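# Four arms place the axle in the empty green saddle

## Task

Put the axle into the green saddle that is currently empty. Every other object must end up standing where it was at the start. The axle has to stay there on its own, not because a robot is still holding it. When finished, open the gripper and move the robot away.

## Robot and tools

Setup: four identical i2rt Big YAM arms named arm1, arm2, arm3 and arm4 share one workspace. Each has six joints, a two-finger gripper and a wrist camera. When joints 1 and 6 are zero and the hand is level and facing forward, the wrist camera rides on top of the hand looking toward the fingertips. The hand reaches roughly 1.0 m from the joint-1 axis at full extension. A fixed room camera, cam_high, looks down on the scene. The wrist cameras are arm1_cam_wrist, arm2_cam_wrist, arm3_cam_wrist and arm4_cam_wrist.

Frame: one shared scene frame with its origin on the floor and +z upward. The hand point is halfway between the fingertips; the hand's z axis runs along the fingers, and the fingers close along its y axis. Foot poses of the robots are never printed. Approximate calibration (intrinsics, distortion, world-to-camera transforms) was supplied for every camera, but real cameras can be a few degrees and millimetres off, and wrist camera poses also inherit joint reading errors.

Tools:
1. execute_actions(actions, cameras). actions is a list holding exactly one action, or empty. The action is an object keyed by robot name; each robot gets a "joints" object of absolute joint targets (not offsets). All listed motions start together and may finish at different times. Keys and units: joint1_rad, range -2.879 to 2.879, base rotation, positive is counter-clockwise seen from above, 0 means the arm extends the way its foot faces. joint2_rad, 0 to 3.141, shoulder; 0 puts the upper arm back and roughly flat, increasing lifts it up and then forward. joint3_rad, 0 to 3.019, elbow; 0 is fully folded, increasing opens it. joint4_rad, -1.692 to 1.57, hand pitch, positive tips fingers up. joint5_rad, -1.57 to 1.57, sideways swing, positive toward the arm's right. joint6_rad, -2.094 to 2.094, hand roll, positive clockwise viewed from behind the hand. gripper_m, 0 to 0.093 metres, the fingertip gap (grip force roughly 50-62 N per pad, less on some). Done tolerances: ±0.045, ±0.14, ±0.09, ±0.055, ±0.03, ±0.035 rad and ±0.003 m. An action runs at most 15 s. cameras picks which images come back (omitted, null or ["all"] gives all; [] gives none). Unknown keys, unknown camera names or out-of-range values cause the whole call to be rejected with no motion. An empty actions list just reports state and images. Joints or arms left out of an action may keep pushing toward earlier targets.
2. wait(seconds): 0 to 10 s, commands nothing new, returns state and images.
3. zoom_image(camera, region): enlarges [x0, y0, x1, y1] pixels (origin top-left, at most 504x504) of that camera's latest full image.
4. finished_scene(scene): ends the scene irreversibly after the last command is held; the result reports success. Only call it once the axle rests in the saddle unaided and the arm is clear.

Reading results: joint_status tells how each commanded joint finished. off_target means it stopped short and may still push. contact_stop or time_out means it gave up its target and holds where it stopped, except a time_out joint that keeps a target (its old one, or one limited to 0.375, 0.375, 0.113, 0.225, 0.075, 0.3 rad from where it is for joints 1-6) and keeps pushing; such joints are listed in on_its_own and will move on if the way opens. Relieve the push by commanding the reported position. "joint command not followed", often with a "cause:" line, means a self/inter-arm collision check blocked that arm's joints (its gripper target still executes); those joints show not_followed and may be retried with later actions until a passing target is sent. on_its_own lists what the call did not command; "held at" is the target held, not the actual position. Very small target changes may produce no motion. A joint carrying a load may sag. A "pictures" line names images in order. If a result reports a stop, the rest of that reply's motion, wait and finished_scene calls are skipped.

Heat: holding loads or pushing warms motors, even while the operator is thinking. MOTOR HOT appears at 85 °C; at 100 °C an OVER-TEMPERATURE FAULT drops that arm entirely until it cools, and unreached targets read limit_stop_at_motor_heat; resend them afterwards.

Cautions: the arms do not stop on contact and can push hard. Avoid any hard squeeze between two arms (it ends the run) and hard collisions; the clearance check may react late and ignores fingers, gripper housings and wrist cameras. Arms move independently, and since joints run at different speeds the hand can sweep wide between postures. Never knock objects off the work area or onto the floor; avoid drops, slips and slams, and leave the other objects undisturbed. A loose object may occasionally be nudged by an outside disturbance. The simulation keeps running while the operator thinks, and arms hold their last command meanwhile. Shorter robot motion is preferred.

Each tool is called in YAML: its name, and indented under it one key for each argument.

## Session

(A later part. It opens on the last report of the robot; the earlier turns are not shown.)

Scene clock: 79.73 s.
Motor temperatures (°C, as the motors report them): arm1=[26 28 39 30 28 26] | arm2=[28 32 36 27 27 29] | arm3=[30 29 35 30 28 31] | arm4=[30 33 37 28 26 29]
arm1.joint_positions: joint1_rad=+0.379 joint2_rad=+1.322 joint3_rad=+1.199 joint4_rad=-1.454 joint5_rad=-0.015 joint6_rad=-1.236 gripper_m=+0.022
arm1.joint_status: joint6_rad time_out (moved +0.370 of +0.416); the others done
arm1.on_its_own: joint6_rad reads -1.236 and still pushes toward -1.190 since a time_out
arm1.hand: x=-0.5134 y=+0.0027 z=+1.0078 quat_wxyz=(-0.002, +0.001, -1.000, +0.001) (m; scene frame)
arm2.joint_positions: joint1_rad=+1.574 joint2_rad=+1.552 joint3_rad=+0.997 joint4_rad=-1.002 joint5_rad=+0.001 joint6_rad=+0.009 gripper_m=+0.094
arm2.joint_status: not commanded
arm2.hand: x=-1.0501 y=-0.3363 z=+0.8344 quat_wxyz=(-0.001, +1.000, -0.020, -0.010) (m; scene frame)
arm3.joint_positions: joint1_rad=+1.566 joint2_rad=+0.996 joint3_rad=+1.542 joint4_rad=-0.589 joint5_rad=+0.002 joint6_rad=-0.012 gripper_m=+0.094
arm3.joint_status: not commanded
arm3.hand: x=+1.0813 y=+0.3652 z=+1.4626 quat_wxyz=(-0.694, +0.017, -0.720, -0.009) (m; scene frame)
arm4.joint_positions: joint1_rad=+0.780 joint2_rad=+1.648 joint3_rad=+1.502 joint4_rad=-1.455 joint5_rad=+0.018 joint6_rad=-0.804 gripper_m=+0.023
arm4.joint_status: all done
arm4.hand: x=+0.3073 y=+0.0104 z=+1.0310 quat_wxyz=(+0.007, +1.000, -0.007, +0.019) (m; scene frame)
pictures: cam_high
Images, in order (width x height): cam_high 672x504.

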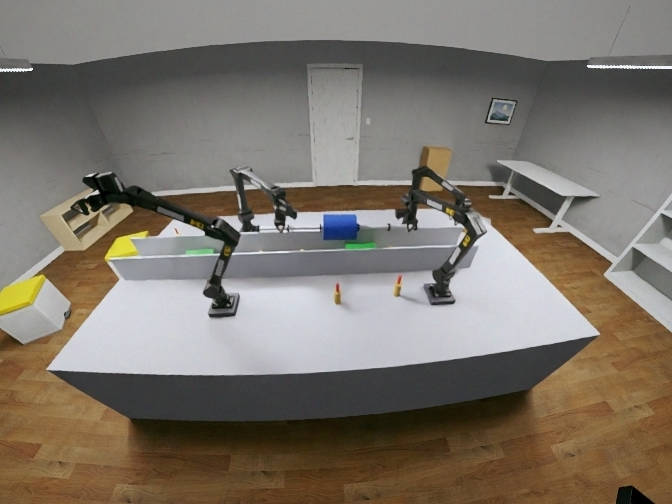

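execute_actions:
  actions:
    - {"arm1":{"joints":{"joint1_rad":0.70,"joint6_rad":-0.91,"joint2_rad":1.51,"joint3_rad":1.44,"joint4_rad":-1.43}},"arm4":{"joints":{"joint1_rad":0.508,"joint6_rad":-1.075,"joint2_rad":1.37,"joint3_rad":1.30,"joint4_rad":-1.44}}}
  cameras: []

execute_actions:
  actions:
    - {"arm1":{"joints":{"joint1_rad":0.905,"joint6_rad":-0.705,"joint2_rad":1.765,"joint3_rad":1.725,"joint4_rad":-1.45}},"arm4":{"joints":{"joint1_rad":0.128,"joint6_rad":-1.455,"joint2_rad":1.25,"joint3_rad":1.205,"joint4_rad":-1.46}}}
  cameras: []

execute_actions:
  actions:
    - {"arm1":{"joints":{"joint1_rad":1.04,"joint6_rad":-0.57,"joint2_rad":2.075,"joint3_rad":2.15,"joint4_rad":-1.55}},"arm4":{"joints":{"joint1_rad":-0.291,"joint6_rad":-1.875,"joint2_rad":1.28,"joint3_rad":1.23,"joint4_rad":-1.455}}}
  cameras: ["cam_high"]

Scene clock: 85.90 s.
Motor temperatures (°C, as the motors report them): arm1=[26 28 40 30 28 26] | arm2=[28 32 36 27 27 29] | arm3=[30 29 35 30 28 31] | arm4=[30 33 37 28 27 29]
arm1.joint_positions: joint1_rad=+0.700 joint2_rad=+1.523 joint3_rad=+1.379 joint4_rad=-1.419 joint5_rad=-0.014 joint6_rad=-0.930 gripper_m=+0.022
arm1.joint_status: all done
arm1.hand: x=-0.3609 y=-0.0030 z=+0.9963 quat_wxyz=(-0.004, +0.009, -1.000, +0.005) (m; scene frame)
arm2.joint_positions: joint1_rad=+1.574 joint2_rad=+1.552 joint3_rad=+0.997 joint4_rad=-1.002 joint5_rad=+0.001 joint6_rad=+0.009 gripper_m=+0.094
arm2.joint_status: not commanded
arm2.hand: x=-1.0501 y=-0.3363 z=+0.8344 quat_wxyz=(-0.001, +1.000, -0.020, -0.010) (m; scene frame)
arm3.joint_positions: joint1_rad=+1.566 joint2_rad=+0.996 joint3_rad=+1.542 joint4_rad=-0.589 joint5_rad=+0.002 joint6_rad=-0.012 gripper_m=+0.094
arm3.joint_status: not commanded
arm3.hand: x=+1.0813 y=+0.3652 z=+1.4626 quat_wxyz=(-0.694, +0.017, -0.720, -0.009) (m; scene frame)
arm4.joint_positions: joint1_rad=+0.497 joint2_rad=+1.416 joint3_rad=+1.274 joint4_rad=-1.446 joint5_rad=+0.025 joint6_rad=-1.097 gripper_m=+0.023
arm4.joint_status: all done
arm4.hand: x=+0.4604 y=+0.0138 z=+1.0453 quat_wxyz=(+0.004, +1.000, -0.002, +0.018) (m; scene frame)
pictures: none
No camera images: the call's "cameras" was empty. Leave "cameras" out to get every camera's image.

Scene clock: 87.07 s.
Motor temperatures (°C, as the motors report them): arm1=[26 28 40 30 28 26] | arm2=[28 32 36 27 27 29] | arm3=[30 29 35 30 28 31] | arm4=[30 33 37 28 27 29]
arm1.joint_positions: joint1_rad=+0.917 joint2_rad=+1.776 joint3_rad=+1.664 joint4_rad=-1.434 joint5_rad=-0.012 joint6_rad=-0.706 gripper_m=+0.022
arm1.joint_status: all done
arm1.hand: x=-0.2146 y=+0.0007 z=+0.9827 quat_wxyz=(-0.009, +0.005, -1.000, +0.010) (m; scene frame)
arm2.joint_positions: joint1_rad=+1.574 joint2_rad=+1.552 joint3_rad=+0.997 joint4_rad=-1.002 joint5_rad=+0.001 joint6_rad=+0.009 gripper_m=+0.094
arm2.joint_status: not commanded
arm2.hand: x=-1.0501 y=-0.3363 z=+0.8344 quat_wxyz=(-0.001, +1.000, -0.020, -0.010) (m; scene frame)
arm3.joint_positions: joint1_rad=+1.566 joint2_rad=+0.996 joint3_rad=+1.542 joint4_rad=-0.589 joint5_rad=+0.002 joint6_rad=-0.012 gripper_m=+0.094
arm3.joint_status: not commanded
arm3.hand: x=+1.0813 y=+0.3652 z=+1.4626 quat_wxyz=(-0.694, +0.017, -0.720, -0.009) (m; scene frame)
arm4.joint_positions: joint1_rad=+0.128 joint2_rad=+1.294 joint3_rad=+1.178 joint4_rad=-1.464 joint5_rad=+0.020 joint6_rad=-1.455 gripper_m=+0.023
arm4.joint_status: all done
arm4.hand: x=+0.6068 y=+0.0101 z=+1.0539 quat_wxyz=(+0.006, +1.000, -0.008, +0.013) (m; scene frame)
pictures: none
No camera images: the call's "cameras" was empty. Leave "cameras" out to get every camera's image.

Scene clock: 88.27 s.
Motor temperatures (°C, as the motors report them): arm1=[26 29 40 30 28 26] | arm2=[28 32 36 27 27 29] | arm3=[30 29 35 30 28 31] | arm4=[30 33 37 28 27 29]
arm1.joint_positions: joint1_rad=+1.059 joint2_rad=+2.095 joint3_rad=+2.096 joint4_rad=-1.517 joint5_rad=-0.015 joint6_rad=-0.544 gripper_m=+0.022
arm1.joint_status: all done
arm1.hand: x=-0.0715 y=+0.0043 z=+0.9620 quat_wxyz=(-0.023, -0.004, -1.000, +0.015) (m; scene frame)
arm2.joint_positions: joint1_rad=+1.574 joint2_rad=+1.552 joint3_rad=+0.997 joint4_rad=-1.002 joint5_rad=+0.001 joint6_rad=+0.009 gripper_m=+0.094
arm2.joint_status: not commanded
arm2.hand: x=-1.0501 y=-0.3363 z=+0.8344 quat_wxyz=(-0.001, +1.000, -0.020, -0.010) (m; scene frame)
arm3.joint_positions: joint1_rad=+1.566 joint2_rad=+0.996 joint3_rad=+1.542 joint4_rad=-0.589 joint5_rad=+0.002 joint6_rad=-0.012 gripper_m=+0.094
arm3.joint_status: not commanded
arm3.hand: x=+1.0813 y=+0.3652 z=+1.4626 quat_wxyz=(-0.694, +0.017, -0.720, -0.009) (m; scene frame)
arm4.joint_positions: joint1_rad=-0.274 joint2_rad=+1.299 joint3_rad=+1.178 joint4_rad=-1.458 joint5_rad=+0.004 joint6_rad=-1.841 gripper_m=+0.023
arm4.joint_status: all done
arm4.hand: x=+0.7477 y=-0.0031 z=+1.0531 quat_wxyz=(+0.007, +1.000, -0.015, +0.004) (m; scene frame)
pictures: cam_high
Images, in order (width x height): cam_high 672x504.

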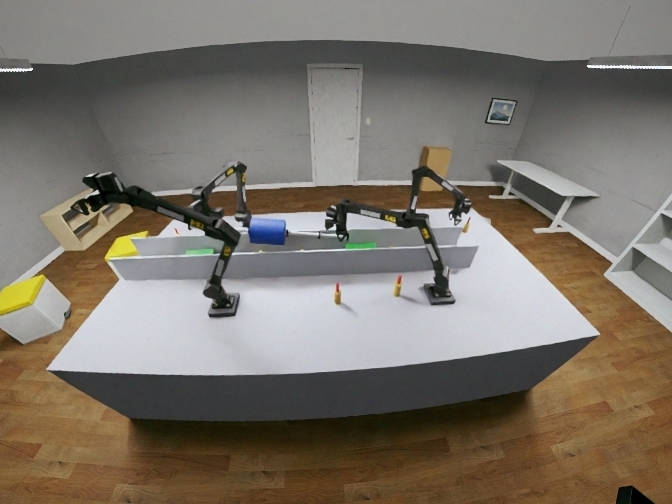

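execute_actions:
  actions:
    - {"arm1":{"joints":{"joint2_rad":2.02,"joint4_rad":-1.6}},"arm4":{"joints":{"joint3_rad":1.16,"joint4_rad":-1.40}},"arm3":{"joints":{"joint1_rad":0.5,"joint6_rad":-1.09,"joint2_rad":1.394,"joint3_rad":1.50,"joint4_rad":-1.65,"gripper_m":0.06}}}
  cameras: ["cam_high","arm3_cam_wrist"]

Scene clock: 93.93 s.
Motor temperatures (°C, as the motors report them): arm1=[26 30 40 30 28 26] | arm2=[28 32 36 27 27 29] | arm3=[30 29 35 30 28 31] | arm4=[30 32 37 28 27 29]
arm1.joint_positions: joint1_rad=+1.060 joint2_rad=+2.079 joint3_rad=+2.098 joint4_rad=-1.559 joint5_rad=-0.010 joint6_rad=-0.542 gripper_m=+0.022
arm1.joint_status: all done
arm1.hand: x=-0.0808 y=+0.0097 z=+0.9732 quat_wxyz=(-0.012, -0.006, -1.000, +0.011) (m; scene frame)
arm2.joint_positions: joint1_rad=+1.574 joint2_rad=+1.552 joint3_rad=+0.997 joint4_rad=-1.002 joint5_rad=+0.001 joint6_rad=+0.009 gripper_m=+0.094
arm2.joint_status: not commanded
arm2.hand: x=-1.0501 y=-0.3363 z=+0.8344 quat_wxyz=(-0.001, +1.000, -0.020, -0.010) (m; scene frame)
arm3.joint_positions: joint1_rad=+0.504 joint2_rad=+1.394 joint3_rad=+1.463 joint4_rad=-1.640 joint5_rad=+0.004 joint6_rad=-1.070 gripper_m=+0.060
arm3.joint_status: all done
arm3.hand: x=+0.8467 y=+0.0045 z=+1.0836 quat_wxyz=(-0.001, +0.023, -1.000, +0.000) (m; scene frame)
arm4.joint_positions: joint1_rad=-0.269 joint2_rad=+1.299 joint3_rad=+1.137 joint4_rad=-1.411 joint5_rad=-0.020 joint6_rad=-1.836 gripper_m=+0.023
arm4.joint_status: all done
arm4.hand: x=+0.7421 y=-0.0022 z=+1.0376 quat_wxyz=(+0.001, +1.000, -0.016, -0.007) (m; scene frame)
pictures: arm3_cam_wrist, cam_high
camera_calibration (this result's frames):
arm3_cam_wrist: T_world_to_cam=[[0.0451338, -0.998955, 0.00719378, -0.0439182], [-0.795678, -0.0315935, 0.604895, 0.0175824], [-0.604036, -0.0330251, -0.796273, 1.49911], [0, 0, 0, 1]] pos_world=[0.921489, 0.00619147, 1.18338]
Images, in order (width x height): arm3_cam_wrist 672x504, cam_high 672x504.

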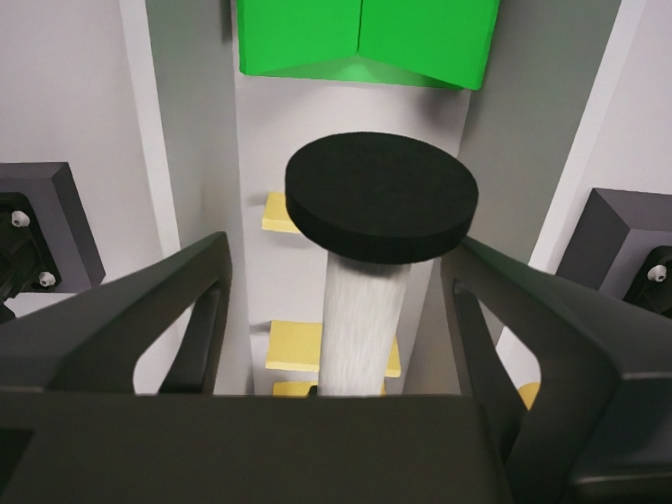

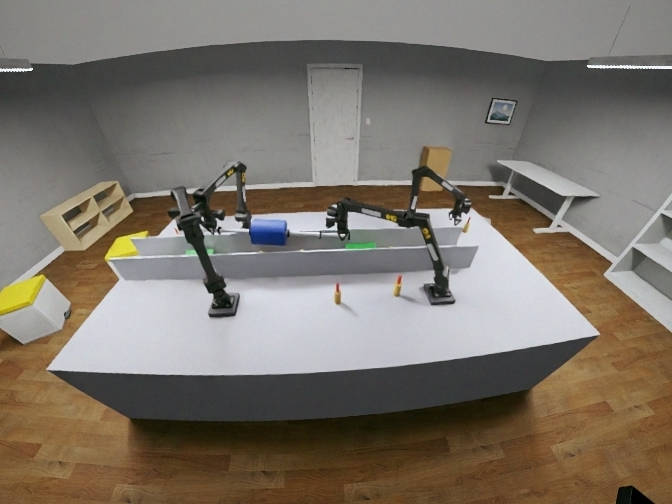

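execute_actions:
  actions:
    - {"arm3":{"joints":{"joint1_rad":-0.1,"joint6_rad":1.57,"joint2_rad":0.0,"joint3_rad":0.33,"joint4_rad":-0.33,"gripper_m":0.08}}}
  cameras: ["cam_high","arm3_cam_wrist"]

Scene clock: 112.30 s.
Motor temperatures (°C, as the motors report them): arm1=[26 33 41 30 28 26] | arm2=[28 32 37 27 27 29] | arm3=[30 30 36 30 28 31] | arm4=[30 32 36 28 27 30]
arm1.joint_positions: joint1_rad=+1.060 joint2_rad=+2.079 joint3_rad=+2.098 joint4_rad=-1.559 joint5_rad=-0.010 joint6_rad=-0.542 gripper_m=+0.022
arm1.joint_status: not commanded
arm1.hand: x=-0.0808 y=+0.0097 z=+0.9732 quat_wxyz=(-0.012, -0.006, -1.000, +0.011) (m; scene frame)
arm2.joint_positions: joint1_rad=+1.574 joint2_rad=+1.552 joint3_rad=+0.997 joint4_rad=-1.002 joint5_rad=+0.001 joint6_rad=+0.009 gripper_m=+0.094
arm2.joint_status: not commanded
arm2.hand: x=-1.0501 y=-0.3363 z=+0.8344 quat_wxyz=(-0.001, +1.000, -0.020, -0.010) (m; scene frame)
arm3.joint_positions: joint1_rad=+0.498 joint2_rad=+1.392 joint3_rad=+1.456 joint4_rad=-1.636 joint5_rad=+0.003 joint6_rad=-1.071 gripper_m=+0.080
arm3.joint_status: joint1_rad time_out (moved -0.006 of -0.604); joint2_rad time_out (moved -0.001 of -1.394); joint3_rad time_out (moved -0.007 of -1.133); joint4_rad time_out (moved +0.003 of +1.310); joint6_rad time_out (moved +0.000 of +2.640); the others done
arm3.on_its_own: joint1_rad is held at +0.500, not at your -0.100, since a time_out; joint2_rad is held at +1.393, not at your +0.000, since a time_out; joint3_rad is held at +1.462, not at your +0.330, since a time_out; joint4_rad is held at -1.638, not at your -0.330, since a time_out; joint6_rad is held at -1.071, not at your +1.570, since a time_out
arm3.hand: x=+0.8445 y=+0.0043 z=+1.0813 quat_wxyz=(-0.001, +0.020, -1.000, -0.001) (m; scene frame)
arm4.joint_positions: joint1_rad=-0.269 joint2_rad=+1.299 joint3_rad=+1.137 joint4_rad=-1.411 joint5_rad=-0.020 joint6_rad=-1.836 gripper_m=+0.023
arm4.joint_status: not commanded
arm4.hand: x=+0.7421 y=-0.0022 z=+1.0376 quat_wxyz=(+0.001, +1.000, -0.016, -0.007) (m; scene frame)
pictures: arm3_cam_wrist, cam_high
joint command not followed: on one or more control steps a check withheld the commanded joint targets of the arm3 arm, and it was not sent them on those steps.
cause: the commanded joint targets would bring a part of the robot too close to another arm (this arm's wrist (the part past joint 4) and the other arm's forearm (the part past joint 3)); next, command targets that bring no part of the robot closer to that arm.
camera_calibration (this result's frames):
arm3_cam_wrist: T_world_to_cam=[[0.0398136, -0.999199, 0.0040884, -0.0361887], [-0.79579, -0.0292338, 0.604867, 0.0173333], [-0.604263, -0.0273355, -0.796316, 1.49611], [0, 0, 0, 1]] pos_world=[0.919279, 0.00524386, 1.18104]
Images, in order (width x height): arm3_cam_wrist 672x504, cam_high 672x504.

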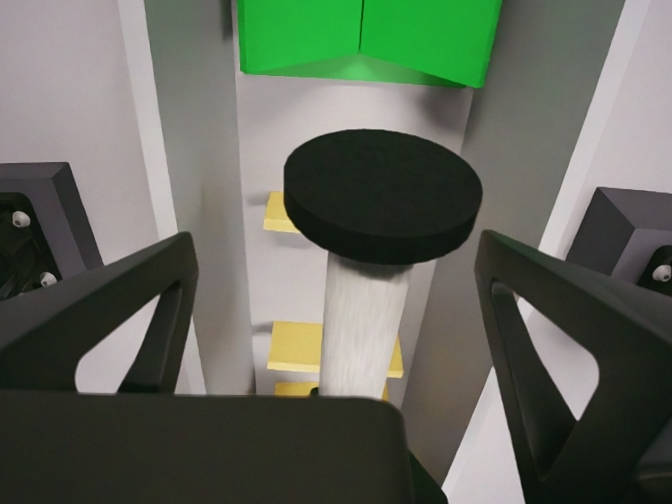

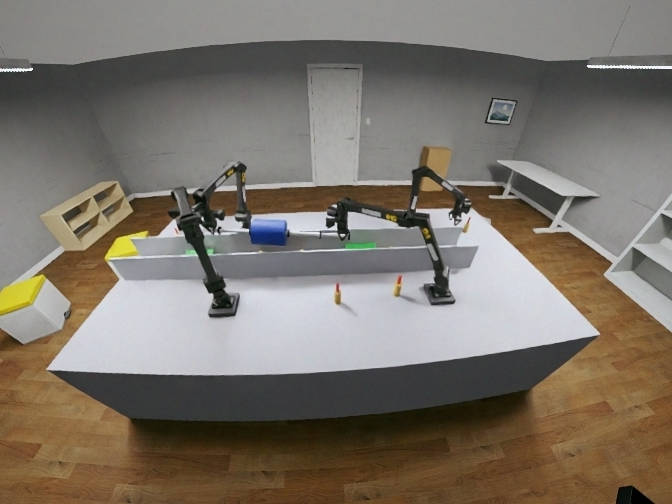

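Retract first with j1 outward.

execute_actions:
  actions:
    - {"arm3":{"joints":{"joint1_rad":1.3,"joint2_rad":0.6}}}
  cameras: []

execute_actions:
  actions:
    - {"arm3":{"joints":{"joint6_rad":1.57,"joint2_rad":0.0,"joint3_rad":0.33,"joint4_rad":-0.33}}}
  cameras: []

execute_actions:
  actions:
    - {"arm3":{"joints":{"joint1_rad":-0.1}}}
  cameras: ["cam_high","arm3_cam_wrist"]

Scene clock: 116.80 s.
Motor temperatures (°C, as the motors report them): arm1=[26 34 41 30 28 26] | arm2=[28 32 37 27 27 29] | arm3=[30 30 35 30 28 31] | arm4=[30 32 36 28 27 30]
arm1.joint_positions: joint1_rad=+1.060 joint2_rad=+2.079 joint3_rad=+2.099 joint4_rad=-1.563 joint5_rad=-0.012 joint6_rad=-0.545 gripper_m=+0.022
arm1.joint_status: not commanded
arm1.hand: x=-0.0811 y=+0.0105 z=+0.9735 quat_wxyz=(-0.012, -0.004, -1.000, +0.009) (m; scene frame)
arm2.joint_positions: joint1_rad=+1.574 joint2_rad=+1.552 joint3_rad=+0.997 joint4_rad=-1.002 joint5_rad=+0.001 joint6_rad=+0.009 gripper_m=+0.094
arm2.joint_status: not commanded
arm2.hand: x=-1.0501 y=-0.3363 z=+0.8344 quat_wxyz=(-0.001, +1.000, -0.020, -0.010) (m; scene frame)
arm3.joint_positions: joint1_rad=+1.291 joint2_rad=+0.598 joint3_rad=+1.453 joint4_rad=-1.635 joint5_rad=-0.002 joint6_rad=-1.068 gripper_m=+0.080
arm3.joint_status: all done
arm3.on_its_own: joint3_rad is held at +1.462, not at your +0.330, since a time_out; joint4_rad is held at -1.638, not at your -0.330, since a time_out; joint6_rad is held at -1.071, not at your +1.570, since a time_out
arm3.hand: x=+0.8048 y=+0.3084 z=+1.3034 quat_wxyz=(-0.309, +0.372, -0.843, +0.234) (m; scene frame)
arm4.joint_positions: joint1_rad=-0.267 joint2_rad=+1.300 joint3_rad=+1.136 joint4_rad=-1.399 joint5_rad=-0.021 joint6_rad=-1.837 gripper_m=+0.023
arm4.joint_status: not commanded
arm4.hand: x=+0.7418 y=+0.0008 z=+1.0368 quat_wxyz=(-0.004, +1.000, -0.014, -0.007) (m; scene frame)
pictures: none
No camera images: the call's "cameras" was empty. Leave "cameras" out to get every camera's image.

Scene clock: 119.40 s.
Motor temperatures (°C, as the motors report them): arm1=[26 34 42 30 28 26] | arm2=[28 32 37 27 27 29] | arm3=[30 30 35 30 28 31] | arm4=[30 31 36 28 27 30]
arm1.joint_positions: joint1_rad=+1.060 joint2_rad=+2.079 joint3_rad=+2.099 joint4_rad=-1.563 joint5_rad=-0.012 joint6_rad=-0.545 gripper_m=+0.022
arm1.joint_status: not commanded
arm1.hand: x=-0.0811 y=+0.0105 z=+0.9735 quat_wxyz=(-0.012, -0.004, -1.000, +0.009) (m; scene frame)
arm2.joint_positions: joint1_rad=+1.574 joint2_rad=+1.552 joint3_rad=+0.997 joint4_rad=-1.002 joint5_rad=+0.001 joint6_rad=+0.009 gripper_m=+0.094
arm2.joint_status: not commanded
arm2.hand: x=-1.0501 y=-0.3363 z=+0.8344 quat_wxyz=(-0.001, +1.000, -0.020, -0.010) (m; scene frame)
arm3.joint_positions: joint1_rad=+1.291 joint2_rad=+0.002 joint3_rad=+0.317 joint4_rad=-0.352 joint5_rad=-0.002 joint6_rad=+1.558 gripper_m=+0.080
arm3.joint_status: all done
arm3.hand: x=+0.8834 y=+0.2900 z=+1.0966 quat_wxyz=(-0.549, -0.562, -0.448, -0.428) (m; scene frame)
arm4.joint_positions: joint1_rad=-0.267 joint2_rad=+1.300 joint3_rad=+1.136 joint4_rad=-1.399 joint5_rad=-0.021 joint6_rad=-1.837 gripper_m=+0.023
arm4.joint_status: not commanded
arm4.hand: x=+0.7418 y=+0.0008 z=+1.0368 quat_wxyz=(-0.004, +1.000, -0.014, -0.007) (m; scene frame)
pictures: none
No camera images: the call's "cameras" was empty. Leave "cameras" out to get every camera's image.

Scene clock: 121.10 s.
Motor temperatures (°C, as the motors report them): arm1=[26 34 42 30 28 26] | arm2=[28 32 37 27 27 29] | arm3=[30 29 35 30 28 31] | arm4=[30 31 36 28 27 30]
arm1.joint_positions: joint1_rad=+1.060 joint2_rad=+2.079 joint3_rad=+2.099 joint4_rad=-1.563 joint5_rad=-0.012 joint6_rad=-0.545 gripper_m=+0.022
arm1.joint_status: not commanded
arm1.hand: x=-0.0811 y=+0.0105 z=+0.9735 quat_wxyz=(-0.012, -0.004, -1.000, +0.009) (m; scene frame)
arm2.joint_positions: joint1_rad=+1.574 joint2_rad=+1.552 joint3_rad=+0.997 joint4_rad=-1.002 joint5_rad=+0.001 joint6_rad=+0.009 gripper_m=+0.094
arm2.joint_status: not commanded
arm2.hand: x=-1.0501 y=-0.3363 z=+0.8344 quat_wxyz=(-0.001, +1.000, -0.020, -0.010) (m; scene frame)
arm3.joint_positions: joint1_rad=-0.092 joint2_rad=+0.002 joint3_rad=+0.317 joint4_rad=-0.352 joint5_rad=-0.001 joint6_rad=+1.558 gripper_m=+0.080
arm3.joint_status: all done
arm3.hand: x=+0.6255 y=+0.0976 z=+1.0949 quat_wxyz=(-0.693, -0.721, +0.015, +0.019) (m; scene frame)
arm4.joint_positions: joint1_rad=-0.267 joint2_rad=+1.300 joint3_rad=+1.136 joint4_rad=-1.399 joint5_rad=-0.021 joint6_rad=-1.837 gripper_m=+0.023
arm4.joint_status: not commanded
arm4.hand: x=+0.7418 y=+0.0008 z=+1.0368 quat_wxyz=(-0.004, +1.000, -0.014, -0.007) (m; scene frame)
pictures: arm3_cam_wrist, cam_high
camera_calibration (this result's frames):
arm3_cam_wrist: T_world_to_cam=[[-0.00467225, 0.0453811, -0.998959, 1.08985], [0.823821, 0.566427, 0.0218788, -0.595348], [0.56683, -0.822862, -0.0400324, -0.105725], [0, 0, 0, 1]] pos_world=[0.555481, 0.200766, 1.0975]
Images, in order (width x height): arm3_cam_wrist 672x504, cam_high 672x504.

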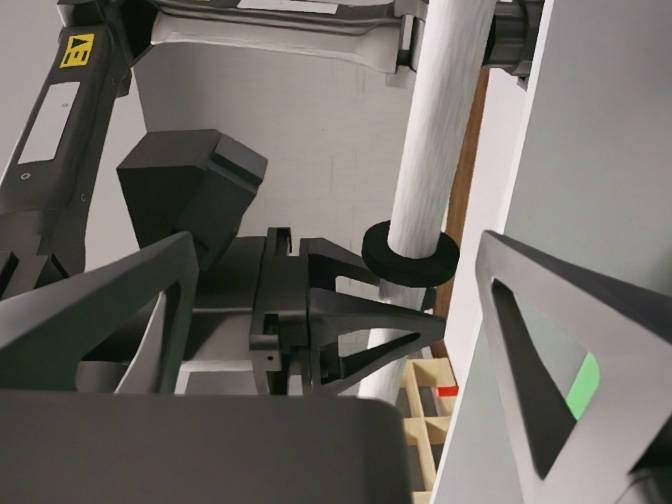

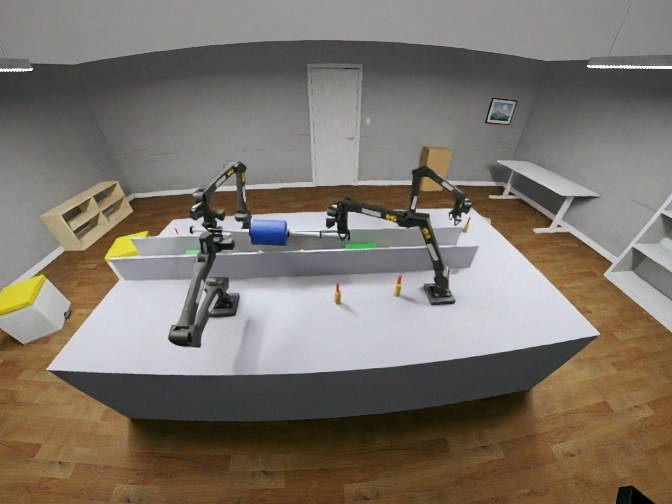

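execute_actions:
  actions:
    - {"arm3":{"joints":{"joint3_rad":0.2,"joint4_rad":-0.18}}}
  cameras: []

execute_actions:
  actions:
    - {"arm3":{"joints":{"joint2_rad":0.45,"joint3_rad":0.28,"joint4_rad":0.19}}}
  cameras: ["arm3_cam_wrist"]

Scene clock: 125.40 s.
Motor temperatures (°C, as the motors report them): arm1=[26 35 42 30 28 26] | arm2=[28 32 37 27 27 29] | arm3=[30 29 36 30 28 31] | arm4=[30 31 36 28 27 30]
arm1.joint_positions: joint1_rad=+1.060 joint2_rad=+2.079 joint3_rad=+2.099 joint4_rad=-1.563 joint5_rad=-0.012 joint6_rad=-0.545 gripper_m=+0.022
arm1.joint_status: not commanded
arm1.hand: x=-0.0811 y=+0.0105 z=+0.9735 quat_wxyz=(-0.012, -0.004, -1.000, +0.009) (m; scene frame)
arm2.joint_positions: joint1_rad=+1.574 joint2_rad=+1.552 joint3_rad=+0.997 joint4_rad=-1.002 joint5_rad=+0.001 joint6_rad=+0.009 gripper_m=+0.094
arm2.joint_status: not commanded
arm2.hand: x=-1.0501 y=-0.3363 z=+0.8344 quat_wxyz=(-0.001, +1.000, -0.020, -0.010) (m; scene frame)
arm3.joint_positions: joint1_rad=-0.092 joint2_rad=+0.002 joint3_rad=+0.181 joint4_rad=-0.202 joint5_rad=-0.001 joint6_rad=+1.559 gripper_m=+0.080
arm3.joint_status: all done
arm3.hand: x=+0.6251 y=+0.0849 z=+1.0483 quat_wxyz=(-0.698, -0.716, +0.015, +0.019) (m; scene frame)
arm4.joint_positions: joint1_rad=-0.267 joint2_rad=+1.300 joint3_rad=+1.136 joint4_rad=-1.399 joint5_rad=-0.021 joint6_rad=-1.837 gripper_m=+0.023
arm4.joint_status: not commanded
arm4.hand: x=+0.7418 y=+0.0008 z=+1.0368 quat_wxyz=(-0.004, +1.000, -0.014, -0.007) (m; scene frame)
pictures: none
No camera images: the call's "cameras" was empty. Leave "cameras" out to get every camera's image.

Scene clock: 126.60 s.
Motor temperatures (°C, as the motors report them): arm1=[26 35 42 30 28 26] | arm2=[28 32 37 27 27 29] | arm3=[30 29 36 30 28 31] | arm4=[30 31 36 28 27 30]
arm1.joint_positions: joint1_rad=+1.060 joint2_rad=+2.079 joint3_rad=+2.099 joint4_rad=-1.563 joint5_rad=-0.012 joint6_rad=-0.545 gripper_m=+0.022
arm1.joint_status: not commanded
arm1.hand: x=-0.0811 y=+0.0105 z=+0.9735 quat_wxyz=(-0.012, -0.004, -1.000, +0.009) (m; scene frame)
arm2.joint_positions: joint1_rad=+1.574 joint2_rad=+1.552 joint3_rad=+0.997 joint4_rad=-1.002 joint5_rad=+0.001 joint6_rad=+0.009 gripper_m=+0.094
arm2.joint_status: not commanded
arm2.hand: x=-1.0501 y=-0.3363 z=+0.8344 quat_wxyz=(-0.001, +1.000, -0.020, -0.010) (m; scene frame)
arm3.joint_positions: joint1_rad=-0.092 joint2_rad=+0.452 joint3_rad=+0.236 joint4_rad=+0.168 joint5_rad=-0.001 joint6_rad=+1.559 gripper_m=+0.080
arm3.joint_status: all done
arm3.hand: x=+0.6219 y=+0.0204 z=+1.0500 quat_wxyz=(-0.689, -0.724, +0.015, +0.019) (m; scene frame)
arm4.joint_positions: joint1_rad=-0.267 joint2_rad=+1.300 joint3_rad=+1.136 joint4_rad=-1.399 joint5_rad=-0.021 joint6_rad=-1.837 gripper_m=+0.023
arm4.joint_status: not commanded
arm4.hand: x=+0.7418 y=+0.0008 z=+1.0368 quat_wxyz=(-0.004, +1.000, -0.014, -0.007) (m; scene frame)
pictures: arm3_cam_wrist
camera_calibration (this result's frames):
arm3_cam_wrist: T_world_to_cam=[[-0.0034022, 0.0556177, -0.998446, 1.04698], [0.823777, 0.566185, 0.0287319, -0.554803], [0.566903, -0.8224, -0.0477428, -0.161006], [0, 0, 0, 1]] pos_world=[0.551871, 0.123479, 1.05361]
Images, in order (width x height): arm3_cam_wrist 672x504.

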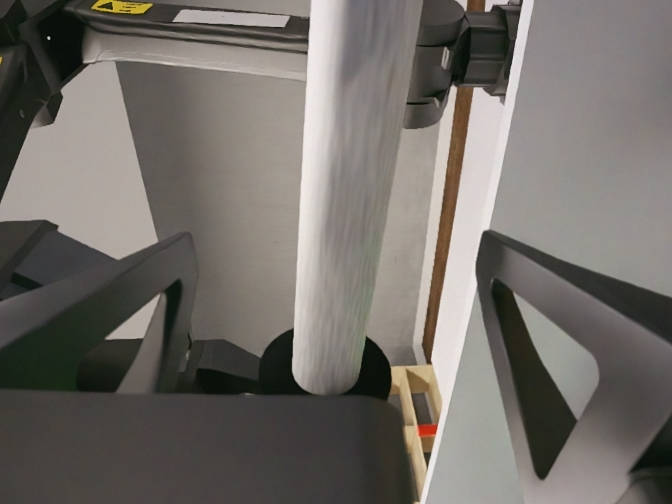

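Forward ~0.035 more.

execute_actions:
  actions:
    - {"arm3":{"joints":{"joint2_rad":0.65,"joint3_rad":0.34,"joint4_rad":0.35}}}
  cameras: ["arm3_cam_wrist"]

Scene clock: 129.03 s.
Motor temperatures (°C, as the motors report them): arm1=[26 35 42 30 28 26] | arm2=[28 32 37 27 27 29] | arm3=[30 29 36 30 28 31] | arm4=[30 31 36 28 27 30]
arm1.joint_positions: joint1_rad=+1.060 joint2_rad=+2.079 joint3_rad=+2.099 joint4_rad=-1.563 joint5_rad=-0.012 joint6_rad=-0.545 gripper_m=+0.022
arm1.joint_status: not commanded
arm1.hand: x=-0.0811 y=+0.0105 z=+0.9735 quat_wxyz=(-0.012, -0.004, -1.000, +0.009) (m; scene frame)
arm2.joint_positions: joint1_rad=+1.574 joint2_rad=+1.552 joint3_rad=+0.997 joint4_rad=-1.002 joint5_rad=+0.001 joint6_rad=+0.009 gripper_m=+0.094
arm2.joint_status: not commanded
arm2.hand: x=-1.0501 y=-0.3363 z=+0.8344 quat_wxyz=(-0.001, +1.000, -0.020, -0.010) (m; scene frame)
arm3.joint_positions: joint1_rad=-0.092 joint2_rad=+0.654 joint3_rad=+0.290 joint4_rad=+0.328 joint5_rad=-0.001 joint6_rad=+1.559 gripper_m=+0.080
arm3.joint_status: all done
arm3.hand: x=+0.6201 y=-0.0154 z=+1.0562 quat_wxyz=(-0.693, -0.720, +0.015, +0.019) (m; scene frame)
arm4.joint_positions: joint1_rad=-0.267 joint2_rad=+1.301 joint3_rad=+1.136 joint4_rad=-1.401 joint5_rad=-0.021 joint6_rad=-1.836 gripper_m=+0.023
arm4.joint_status: not commanded
arm4.hand: x=+0.7416 y=+0.0003 z=+1.0366 quat_wxyz=(-0.003, +1.000, -0.014, -0.007) (m; scene frame)
pictures: arm3_cam_wrist
camera_calibration (this result's frames):
arm3_cam_wrist: T_world_to_cam=[[-0.00356688, 0.0445644, -0.999, 1.05566], [0.823824, 0.566405, 0.0223253, -0.526492], [0.566834, -0.822921, -0.0387335, -0.198586], [0, 0, 0, 1]] pos_world=[0.550068, 0.0877425, 1.05866]
Images, in order (width x height): arm3_cam_wrist 672x504.

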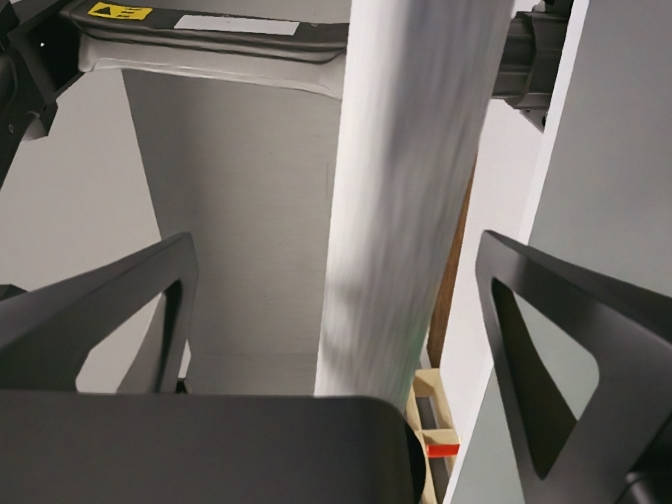

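execute_actions:
  actions:
    - {"arm3":{"joints":{"gripper_m":0}}}
  cameras: []

execute_actions:
  actions:
    - {"arm4":{"joints":{"gripper_m":0.07}}}
  cameras: []

execute_actions:
  actions:
    - {"arm4":{"joints":{"joint2_rad":1.3,"joint3_rad":1.32,"joint4_rad":-1.58}}}
  cameras: []

execute_actions:
  actions:
    - {"arm4":{"joints":{"joint6_rad":1.30,"joint5_rad":0}}}
  cameras: ["arm4_cam_wrist","cam_high"]

Scene clock: 134.93 s.
Motor temperatures (°C, as the motors report them): arm1=[26 35 42 30 28 26] | arm2=[28 32 37 27 27 29] | arm3=[30 29 37 30 28 31] | arm4=[30 31 37 28 27 30]
arm1.joint_positions: joint1_rad=+1.060 joint2_rad=+2.076 joint3_rad=+2.099 joint4_rad=-1.563 joint5_rad=-0.012 joint6_rad=-0.544 gripper_m=+0.022
arm1.joint_status: not commanded
arm1.hand: x=-0.0812 y=+0.0107 z=+0.9749 quat_wxyz=(-0.013, -0.004, -1.000, +0.010) (m; scene frame)
arm2.joint_positions: joint1_rad=+1.574 joint2_rad=+1.552 joint3_rad=+0.997 joint4_rad=-1.002 joint5_rad=+0.001 joint6_rad=+0.009 gripper_m=+0.094
arm2.joint_status: not commanded
arm2.hand: x=-1.0501 y=-0.3363 z=+0.8344 quat_wxyz=(-0.001, +1.000, -0.020, -0.010) (m; scene frame)
arm3.joint_positions: joint1_rad=-0.093 joint2_rad=+0.665 joint3_rad=+0.286 joint4_rad=+0.320 joint5_rad=+0.000 joint6_rad=+1.614 gripper_m=+0.023
arm3.joint_status: gripper_m off_target (ended at +0.023, target +0.000)
arm3.hand: x=+0.6197 y=-0.0161 z=+1.0483 quat_wxyz=(-0.685, -0.727, +0.036, +0.001) (m; scene frame)
arm4.joint_positions: joint1_rad=-0.267 joint2_rad=+1.299 joint3_rad=+1.136 joint4_rad=-1.403 joint5_rad=-0.021 joint6_rad=-1.835 gripper_m=+0.023
arm4.joint_status: not commanded
arm4.hand: x=+0.7415 y=-0.0003 z=+1.0370 quat_wxyz=(-0.003, +1.000, -0.015, -0.007) (m; scene frame)
pictures: none
No camera images: the call's "cameras" was empty. Leave "cameras" out to get every camera's image.

Scene clock: 135.70 s.
Motor temperatures (°C, as the motors report them): arm1=[26 35 42 30 28 26] | arm2=[28 32 37 27 27 29] | arm3=[30 29 37 30 28 31] | arm4=[30 31 37 28 27 30]
arm1.joint_positions: joint1_rad=+1.059 joint2_rad=+2.076 joint3_rad=+2.099 joint4_rad=-1.582 joint5_rad=-0.010 joint6_rad=-0.544 gripper_m=+0.022
arm1.joint_status: not commanded
arm1.hand: x=-0.0858 y=+0.0123 z=+0.9751 quat_wxyz=(-0.004, -0.005, -1.000, +0.005) (m; scene frame)
arm2.joint_positions: joint1_rad=+1.574 joint2_rad=+1.552 joint3_rad=+0.997 joint4_rad=-1.002 joint5_rad=+0.001 joint6_rad=+0.009 gripper_m=+0.094
arm2.joint_status: not commanded
arm2.hand: x=-1.0501 y=-0.3363 z=+0.8344 quat_wxyz=(-0.001, +1.000, -0.020, -0.010) (m; scene frame)
arm3.joint_positions: joint1_rad=-0.101 joint2_rad=+0.675 joint3_rad=+0.282 joint4_rad=+0.315 joint5_rad=+0.006 joint6_rad=+1.613 gripper_m=+0.023
arm3.joint_status: not commanded
arm3.hand: x=+0.6158 y=-0.0165 z=+1.0412 quat_wxyz=(-0.678, -0.734, +0.041, +0.006) (m; scene frame)
arm4.joint_positions: joint1_rad=-0.287 joint2_rad=+1.297 joint3_rad=+1.136 joint4_rad=-1.403 joint5_rad=-0.004 joint6_rad=-1.867 gripper_m=+0.070
arm4.joint_status: all done
arm4.hand: x=+0.7514 y=-0.0035 z=+1.0378 quat_wxyz=(-0.002, +1.000, -0.009, +0.002) (m; scene frame)
pictures: none
No camera images: the call's "cameras" was empty. Leave "cameras" out to get every camera's image.

Scene clock: 136.63 s.
Motor temperatures (°C, as the motors report them): arm1=[26 35 42 30 28 26] | arm2=[28 32 37 27 27 29] | arm3=[30 29 38 30 28 31] | arm4=[30 31 37 28 27 30]
arm1.joint_positions: joint1_rad=+1.059 joint2_rad=+2.076 joint3_rad=+2.099 joint4_rad=-1.582 joint5_rad=-0.010 joint6_rad=-0.544 gripper_m=+0.022
arm1.joint_status: not commanded
arm1.hand: x=-0.0858 y=+0.0123 z=+0.9751 quat_wxyz=(-0.004, -0.005, -1.000, +0.005) (m; scene frame)
arm2.joint_positions: joint1_rad=+1.574 joint2_rad=+1.552 joint3_rad=+0.997 joint4_rad=-1.002 joint5_rad=+0.001 joint6_rad=+0.009 gripper_m=+0.094
arm2.joint_status: not commanded
arm2.hand: x=-1.0501 y=-0.3363 z=+0.8344 quat_wxyz=(-0.001, +1.000, -0.020, -0.010) (m; scene frame)
arm3.joint_positions: joint1_rad=-0.101 joint2_rad=+0.675 joint3_rad=+0.282 joint4_rad=+0.315 joint5_rad=+0.006 joint6_rad=+1.613 gripper_m=+0.023
arm3.joint_status: not commanded
arm3.hand: x=+0.6158 y=-0.0165 z=+1.0412 quat_wxyz=(-0.678, -0.734, +0.041, +0.006) (m; scene frame)
arm4.joint_positions: joint1_rad=-0.287 joint2_rad=+1.297 joint3_rad=+1.272 joint4_rad=-1.570 joint5_rad=-0.004 joint6_rad=-1.867 gripper_m=+0.070
arm4.joint_status: all done
arm4.hand: x=+0.7503 y=-0.0057 z=+1.0900 quat_wxyz=(+0.013, +1.000, -0.009, -0.003) (m; scene frame)
pictures: none
No camera images: the call's "cameras" was empty. Leave "cameras" out to get every camera's image.

Scene clock: 139.40 s.
Motor temperatures (°C, as the motors report them): arm1=[26 36 42 30 28 26] | arm2=[28 32 37 27 27 29] | arm3=[30 29 38 31 28 31] | arm4=[30 31 37 28 27 30]
arm1.joint_positions: joint1_rad=+1.059 joint2_rad=+2.076 joint3_rad=+2.099 joint4_rad=-1.582 joint5_rad=-0.010 joint6_rad=-0.544 gripper_m=+0.022
arm1.joint_status: not commanded
arm1.hand: x=-0.0858 y=+0.0123 z=+0.9751 quat_wxyz=(-0.004, -0.005, -1.000, +0.005) (m; scene frame)
arm2.joint_positions: joint1_rad=+1.574 joint2_rad=+1.552 joint3_rad=+0.997 joint4_rad=-1.002 joint5_rad=+0.001 joint6_rad=+0.009 gripper_m=+0.094
arm2.joint_status: not commanded
arm2.hand: x=-1.0501 y=-0.3363 z=+0.8344 quat_wxyz=(-0.001, +1.000, -0.020, -0.010) (m; scene frame)
arm3.joint_positions: joint1_rad=-0.101 joint2_rad=+0.675 joint3_rad=+0.282 joint4_rad=+0.315 joint5_rad=+0.006 joint6_rad=+1.613 gripper_m=+0.023
arm3.joint_status: not commanded
arm3.hand: x=+0.6158 y=-0.0165 z=+1.0412 quat_wxyz=(-0.678, -0.734, +0.041, +0.006) (m; scene frame)
arm4.joint_positions: joint1_rad=-0.287 joint2_rad=+1.297 joint3_rad=+1.272 joint4_rad=-1.570 joint5_rad=-0.004 joint6_rad=+1.292 gripper_m=+0.070
arm4.joint_status: all done
arm4.hand: x=+0.7503 y=-0.0057 z=+1.0900 quat_wxyz=(+0.003, -0.018, -1.000, +0.013) (m; scene frame)
pictures: arm4_cam_wrist, cam_high
camera_calibration (this result's frames):
arm4_cam_wrist: T_world_to_cam=[[-0.0505612, -0.998016, 0.0375075, -0.00578389], [-0.795874, 0.0629515, 0.602181, -0.0541269], [-0.603347, 0.000595721, -0.797478, 1.44539], [0, 0, 0, 1]] pos_world=[0.828699, -0.0032261, 1.18547]
Images, in order (width x height): arm4_cam_wrist 672x504, cam_high 672x504.

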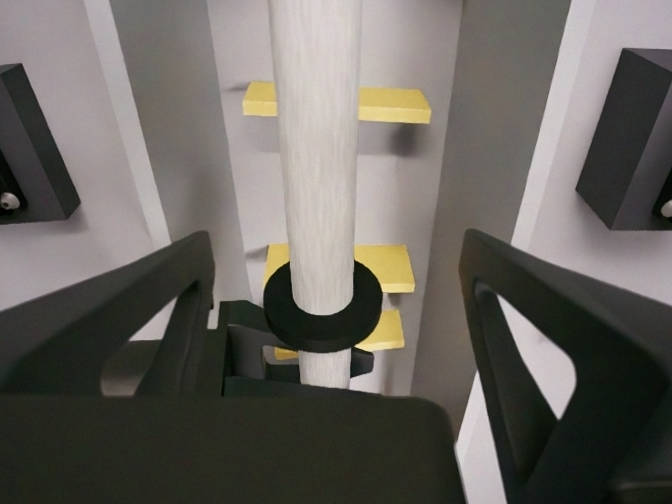

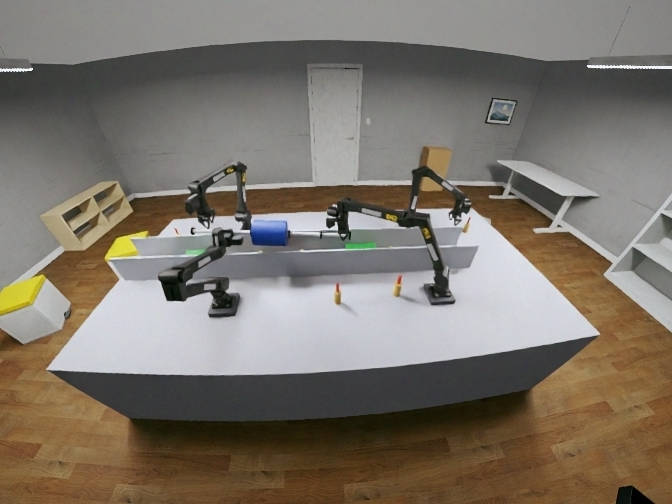

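execute_actions:
  actions:
    - {"arm4":{"joints":{"joint1_rad":-0.27,"joint3_rad":1.115,"joint4_rad":-1.38,"joint6_rad":1.28}}}
  cameras: []

execute_actions:
  actions:
    - {"arm4":{"joints":{"gripper_m":0}}}
  cameras: ["arm4_cam_wrist"]

Scene clock: 142.30 s.
Motor temperatures (°C, as the motors report them): arm1=[26 36 42 30 28 26] | arm2=[28 32 37 27 27 29] | arm3=[30 29 38 31 28 31] | arm4=[30 31 37 28 27 30]
arm1.joint_positions: joint1_rad=+1.059 joint2_rad=+2.076 joint3_rad=+2.099 joint4_rad=-1.582 joint5_rad=-0.010 joint6_rad=-0.544 gripper_m=+0.022
arm1.joint_status: not commanded
arm1.hand: x=-0.0858 y=+0.0123 z=+0.9751 quat_wxyz=(-0.004, -0.005, -1.000, +0.005) (m; scene frame)
arm2.joint_positions: joint1_rad=+1.574 joint2_rad=+1.552 joint3_rad=+0.997 joint4_rad=-1.002 joint5_rad=+0.001 joint6_rad=+0.009 gripper_m=+0.094
arm2.joint_status: not commanded
arm2.hand: x=-1.0501 y=-0.3363 z=+0.8344 quat_wxyz=(-0.001, +1.000, -0.020, -0.010) (m; scene frame)
arm3.joint_positions: joint1_rad=-0.101 joint2_rad=+0.675 joint3_rad=+0.282 joint4_rad=+0.315 joint5_rad=+0.006 joint6_rad=+1.613 gripper_m=+0.023
arm3.joint_status: not commanded
arm3.hand: x=+0.6158 y=-0.0165 z=+1.0412 quat_wxyz=(-0.678, -0.734, +0.041, +0.006) (m; scene frame)
arm4.joint_positions: joint1_rad=-0.276 joint2_rad=+1.297 joint3_rad=+1.116 joint4_rad=-1.392 joint5_rad=-0.004 joint6_rad=+1.288 gripper_m=+0.070
arm4.joint_status: all done
arm4.hand: x=+0.7464 y=-0.0054 z=+1.0307 quat_wxyz=(+0.000, -0.010, -1.000, +0.002) (m; scene frame)
pictures: none
No camera images: the call's "cameras" was empty. Leave "cameras" out to get every camera's image.

Scene clock: 142.97 s.
Motor temperatures (°C, as the motors report them): arm1=[26 36 42 30 28 26] | arm2=[28 32 37 27 27 29] | arm3=[30 29 38 31 28 31] | arm4=[30 31 37 28 27 30]
arm1.joint_positions: joint1_rad=+1.059 joint2_rad=+2.076 joint3_rad=+2.099 joint4_rad=-1.583 joint5_rad=-0.012 joint6_rad=-0.543 gripper_m=+0.022
arm1.joint_status: not commanded
arm1.hand: x=-0.0860 y=+0.0124 z=+0.9751 quat_wxyz=(-0.004, -0.005, -1.000, +0.005) (m; scene frame)
arm2.joint_positions: joint1_rad=+1.574 joint2_rad=+1.552 joint3_rad=+0.997 joint4_rad=-1.002 joint5_rad=+0.001 joint6_rad=+0.009 gripper_m=+0.094
arm2.joint_status: not commanded
arm2.hand: x=-1.0501 y=-0.3363 z=+0.8344 quat_wxyz=(-0.001, +1.000, -0.020, -0.010) (m; scene frame)
arm3.joint_positions: joint1_rad=-0.101 joint2_rad=+0.677 joint3_rad=+0.282 joint4_rad=+0.315 joint5_rad=+0.006 joint6_rad=+1.613 gripper_m=+0.023
arm3.joint_status: not commanded
arm3.hand: x=+0.6157 y=-0.0167 z=+1.0406 quat_wxyz=(-0.678, -0.734, +0.041, +0.006) (m; scene frame)
arm4.joint_positions: joint1_rad=-0.274 joint2_rad=+1.299 joint3_rad=+1.116 joint4_rad=-1.378 joint5_rad=-0.006 joint6_rad=+1.295 gripper_m=+0.023
arm4.joint_status: gripper_m off_target (ended at +0.023, target +0.000)
arm4.hand: x=+0.7467 y=-0.0018 z=+1.0300 quat_wxyz=(-0.001, -0.013, -1.000, -0.003) (m; scene frame)
pictures: arm4_cam_wrist
camera_calibration (this result's frames):
arm4_cam_wrist: T_world_to_cam=[[-0.0402651, -0.999178, 0.00467728, 0.0262842], [-0.801393, 0.0350899, 0.597108, -0.0118702], [-0.596781, 0.0202943, -0.802147, 1.3953], [0, 0, 0, 1]] pos_world=[0.824233, -0.00163747, 1.1262]
Images, in order (width x height): arm4_cam_wrist 672x504.

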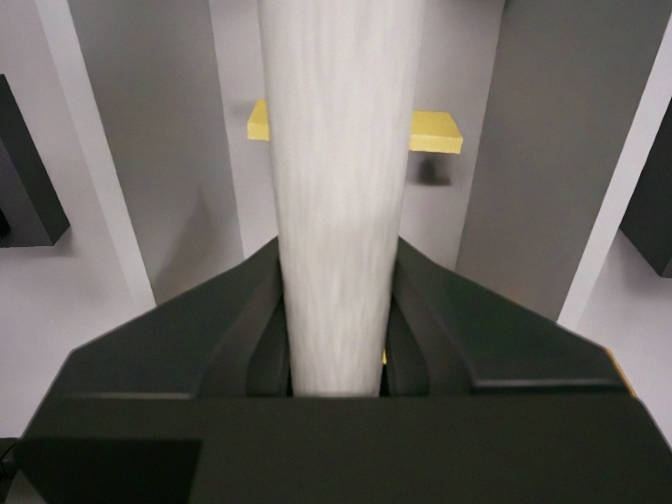

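execute_actions:
  actions:
    - {"arm3":{"joints":{"gripper_m":0.08}}}
  cameras: []

execute_actions:
  actions:
    - {"arm3":{"joints":{"joint2_rad":0.0,"joint3_rad":0.2,"joint4_rad":-0.18}}}
  cameras: []

execute_actions:
  actions:
    - {"arm3":{"joints":{"joint1_rad":-0.94,"joint3_rad":1.95,"joint4_rad":-1.62,"joint6_rad":0.63,"joint2_rad":0.9}}}
  cameras: []

execute_actions:
  actions:
    - {"arm3":{"joints":{"joint2_rad":1.868}}}
  cameras: ["arm3_cam_wrist","cam_high"]

Scene clock: 149.70 s.
Motor temperatures (°C, as the motors report them): arm1=[26 36 43 30 28 26] | arm2=[28 32 37 27 27 29] | arm3=[30 29 39 31 28 31] | arm4=[30 31 36 28 27 30]
arm1.joint_positions: joint1_rad=+1.051 joint2_rad=+2.076 joint3_rad=+2.099 joint4_rad=-1.586 joint5_rad=+0.001 joint6_rad=-0.550 gripper_m=+0.022
arm1.joint_status: not commanded
arm1.hand: x=-0.0902 y=+0.0070 z=+0.9751 quat_wxyz=(+0.000, -0.006, -1.000, +0.009) (m; scene frame)
arm2.joint_positions: joint1_rad=+1.574 joint2_rad=+1.552 joint3_rad=+0.997 joint4_rad=-1.002 joint5_rad=+0.001 joint6_rad=+0.009 gripper_m=+0.094
arm2.joint_status: not commanded
arm2.hand: x=-1.0501 y=-0.3363 z=+0.8344 quat_wxyz=(-0.001, +1.000, -0.020, -0.010) (m; scene frame)
arm3.joint_positions: joint1_rad=-0.101 joint2_rad=+0.655 joint3_rad=+0.289 joint4_rad=+0.330 joint5_rad=+0.004 joint6_rad=+1.583 gripper_m=+0.080
arm3.joint_status: all done
arm3.hand: x=+0.6161 y=-0.0152 z=+1.0555 quat_wxyz=(-0.693, -0.720, +0.029, +0.015) (m; scene frame)
arm4.joint_positions: joint1_rad=-0.269 joint2_rad=+1.313 joint3_rad=+1.100 joint4_rad=-1.378 joint5_rad=-0.010 joint6_rad=+1.298 gripper_m=+0.023
arm4.joint_status: not commanded
arm4.hand: x=+0.7430 y=-0.0054 z=+1.0190 quat_wxyz=(+0.005, -0.012, -1.000, +0.011) (m; scene frame)
pictures: none
No camera images: the call's "cameras" was empty. Leave "cameras" out to get every camera's image.

Scene clock: 151.03 s.
Motor temperatures (°C, as the motors report them): arm1=[26 36 43 30 28 26] | arm2=[28 32 37 27 27 29] | arm3=[30 29 39 31 28 31] | arm4=[30 31 36 28 27 30]
arm1.joint_positions: joint1_rad=+1.051 joint2_rad=+2.076 joint3_rad=+2.099 joint4_rad=-1.586 joint5_rad=+0.001 joint6_rad=-0.551 gripper_m=+0.022
arm1.joint_status: not commanded
arm1.hand: x=-0.0903 y=+0.0069 z=+0.9751 quat_wxyz=(+0.001, -0.005, -1.000, +0.009) (m; scene frame)
arm2.joint_positions: joint1_rad=+1.574 joint2_rad=+1.552 joint3_rad=+0.997 joint4_rad=-1.002 joint5_rad=+0.001 joint6_rad=+0.009 gripper_m=+0.094
arm2.joint_status: not commanded
arm2.hand: x=-1.0501 y=-0.3363 z=+0.8344 quat_wxyz=(-0.001, +1.000, -0.020, -0.010) (m; scene frame)
arm3.joint_positions: joint1_rad=-0.101 joint2_rad=+0.003 joint3_rad=+0.181 joint4_rad=-0.173 joint5_rad=+0.003 joint6_rad=+1.583 gripper_m=+0.080
arm3.joint_status: all done
arm3.hand: x=+0.6221 y=+0.0848 z=+1.0548 quat_wxyz=(-0.708, -0.706, +0.028, +0.016) (m; scene frame)
arm4.joint_positions: joint1_rad=-0.269 joint2_rad=+1.314 joint3_rad=+1.100 joint4_rad=-1.378 joint5_rad=-0.010 joint6_rad=+1.298 gripper_m=+0.023
arm4.joint_status: not commanded
arm4.hand: x=+0.7430 y=-0.0054 z=+1.0188 quat_wxyz=(+0.005, -0.012, -1.000, +0.011) (m; scene frame)
pictures: none
No camera images: the call's "cameras" was empty. Leave "cameras" out to get every camera's image.

Scene clock: 153.23 s.
Motor temperatures (°C, as the motors report them): arm1=[26 36 43 30 28 26] | arm2=[28 32 37 27 27 29] | arm3=[30 29 39 31 28 31] | arm4=[30 31 36 28 27 30]
arm1.joint_positions: joint1_rad=+1.051 joint2_rad=+2.076 joint3_rad=+2.099 joint4_rad=-1.586 joint5_rad=+0.001 joint6_rad=-0.551 gripper_m=+0.022
arm1.joint_status: not commanded
arm1.hand: x=-0.0903 y=+0.0069 z=+0.9751 quat_wxyz=(+0.001, -0.005, -1.000, +0.009) (m; scene frame)
arm2.joint_positions: joint1_rad=+1.574 joint2_rad=+1.552 joint3_rad=+0.997 joint4_rad=-1.002 joint5_rad=+0.001 joint6_rad=+0.009 gripper_m=+0.094
arm2.joint_status: not commanded
arm2.hand: x=-1.0501 y=-0.3363 z=+0.8344 quat_wxyz=(-0.001, +1.000, -0.020, -0.010) (m; scene frame)
arm3.joint_positions: joint1_rad=-0.933 joint2_rad=+0.894 joint3_rad=+1.931 joint4_rad=-1.612 joint5_rad=+0.000 joint6_rad=+0.643 gripper_m=+0.080
arm3.joint_status: all done
arm3.hand: x=+0.4508 y=+0.1993 z=+1.4491 quat_wxyz=(-0.292, -0.880, -0.016, +0.374) (m; scene frame)
arm4.joint_positions: joint1_rad=-0.269 joint2_rad=+1.314 joint3_rad=+1.100 joint4_rad=-1.378 joint5_rad=-0.010 joint6_rad=+1.298 gripper_m=+0.023
arm4.joint_status: not commanded
arm4.hand: x=+0.7430 y=-0.0054 z=+1.0188 quat_wxyz=(+0.005, -0.012, -1.000, +0.011) (m; scene frame)
pictures: none
No camera images: the call's "cameras" was empty. Leave "cameras" out to get every camera's image.

Scene clock: 154.97 s.
Motor temperatures (°C, as the motors report them): arm1=[26 36 43 30 28 26] | arm2=[28 32 37 27 27 29] | arm3=[30 29 39 31 28 31] | arm4=[30 31 36 28 27 30]
arm1.joint_positions: joint1_rad=+1.050 joint2_rad=+2.076 joint3_rad=+2.099 joint4_rad=-1.586 joint5_rad=+0.003 joint6_rad=-0.553 gripper_m=+0.022
arm1.joint_status: not commanded
arm1.hand: x=-0.0911 y=+0.0055 z=+0.9752 quat_wxyz=(+0.001, -0.005, -1.000, +0.010) (m; scene frame)
arm2.joint_positions: joint1_rad=+1.574 joint2_rad=+1.552 joint3_rad=+0.997 joint4_rad=-1.002 joint5_rad=+0.001 joint6_rad=+0.009 gripper_m=+0.094
arm2.joint_status: not commanded
arm2.hand: x=-1.0501 y=-0.3363 z=+0.8344 quat_wxyz=(-0.001, +1.000, -0.020, -0.010) (m; scene frame)
arm3.joint_positions: joint1_rad=-0.936 joint2_rad=+1.892 joint3_rad=+1.915 joint4_rad=-1.619 joint5_rad=+0.004 joint6_rad=+0.641 gripper_m=+0.080
arm3.joint_status: all done
arm3.hand: x=+0.1848 y=-0.0138 z=+1.0158 quat_wxyz=(+0.010, -1.000, -0.018, -0.011) (m; scene frame)
arm4.joint_positions: joint1_rad=-0.268 joint2_rad=+1.314 joint3_rad=+1.098 joint4_rad=-1.378 joint5_rad=-0.011 joint6_rad=+1.298 gripper_m=+0.023
arm4.joint_status: not commanded
arm4.hand: x=+0.7422 y=-0.0058 z=+1.0181 quat_wxyz=(+0.006, -0.012, -1.000, +0.012) (m; scene frame)
pictures: arm3_cam_wrist, cam_high
camera_calibration (this result's frames):
arm3_cam_wrist: T_world_to_cam=[[-0.03581, 0.999041, 0.0251868, -0.00754304], [0.781135, 0.0122616, 0.624241, -0.779051], [0.623334, 0.0420284, -0.780825, 0.803219], [0, 0, 0, 1]] pos_world=[0.107601, -0.0166698, 1.11368]
Images, in order (width x height): arm3_cam_wrist 672x504, cam_high 672x504.

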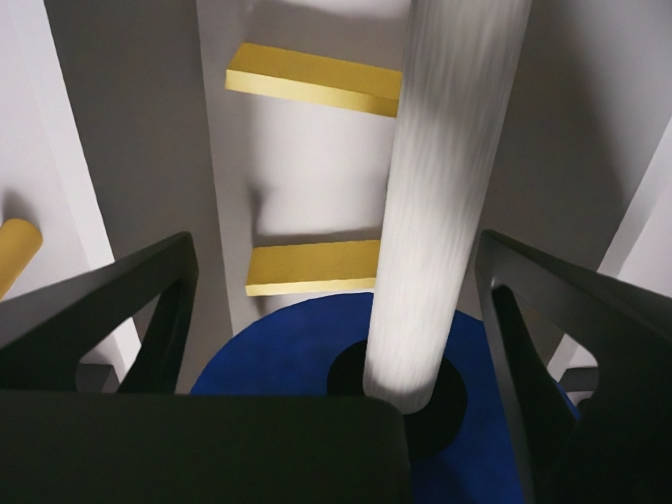

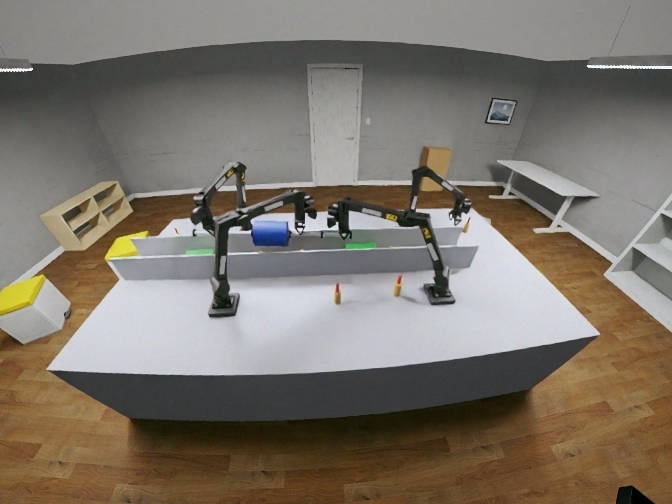

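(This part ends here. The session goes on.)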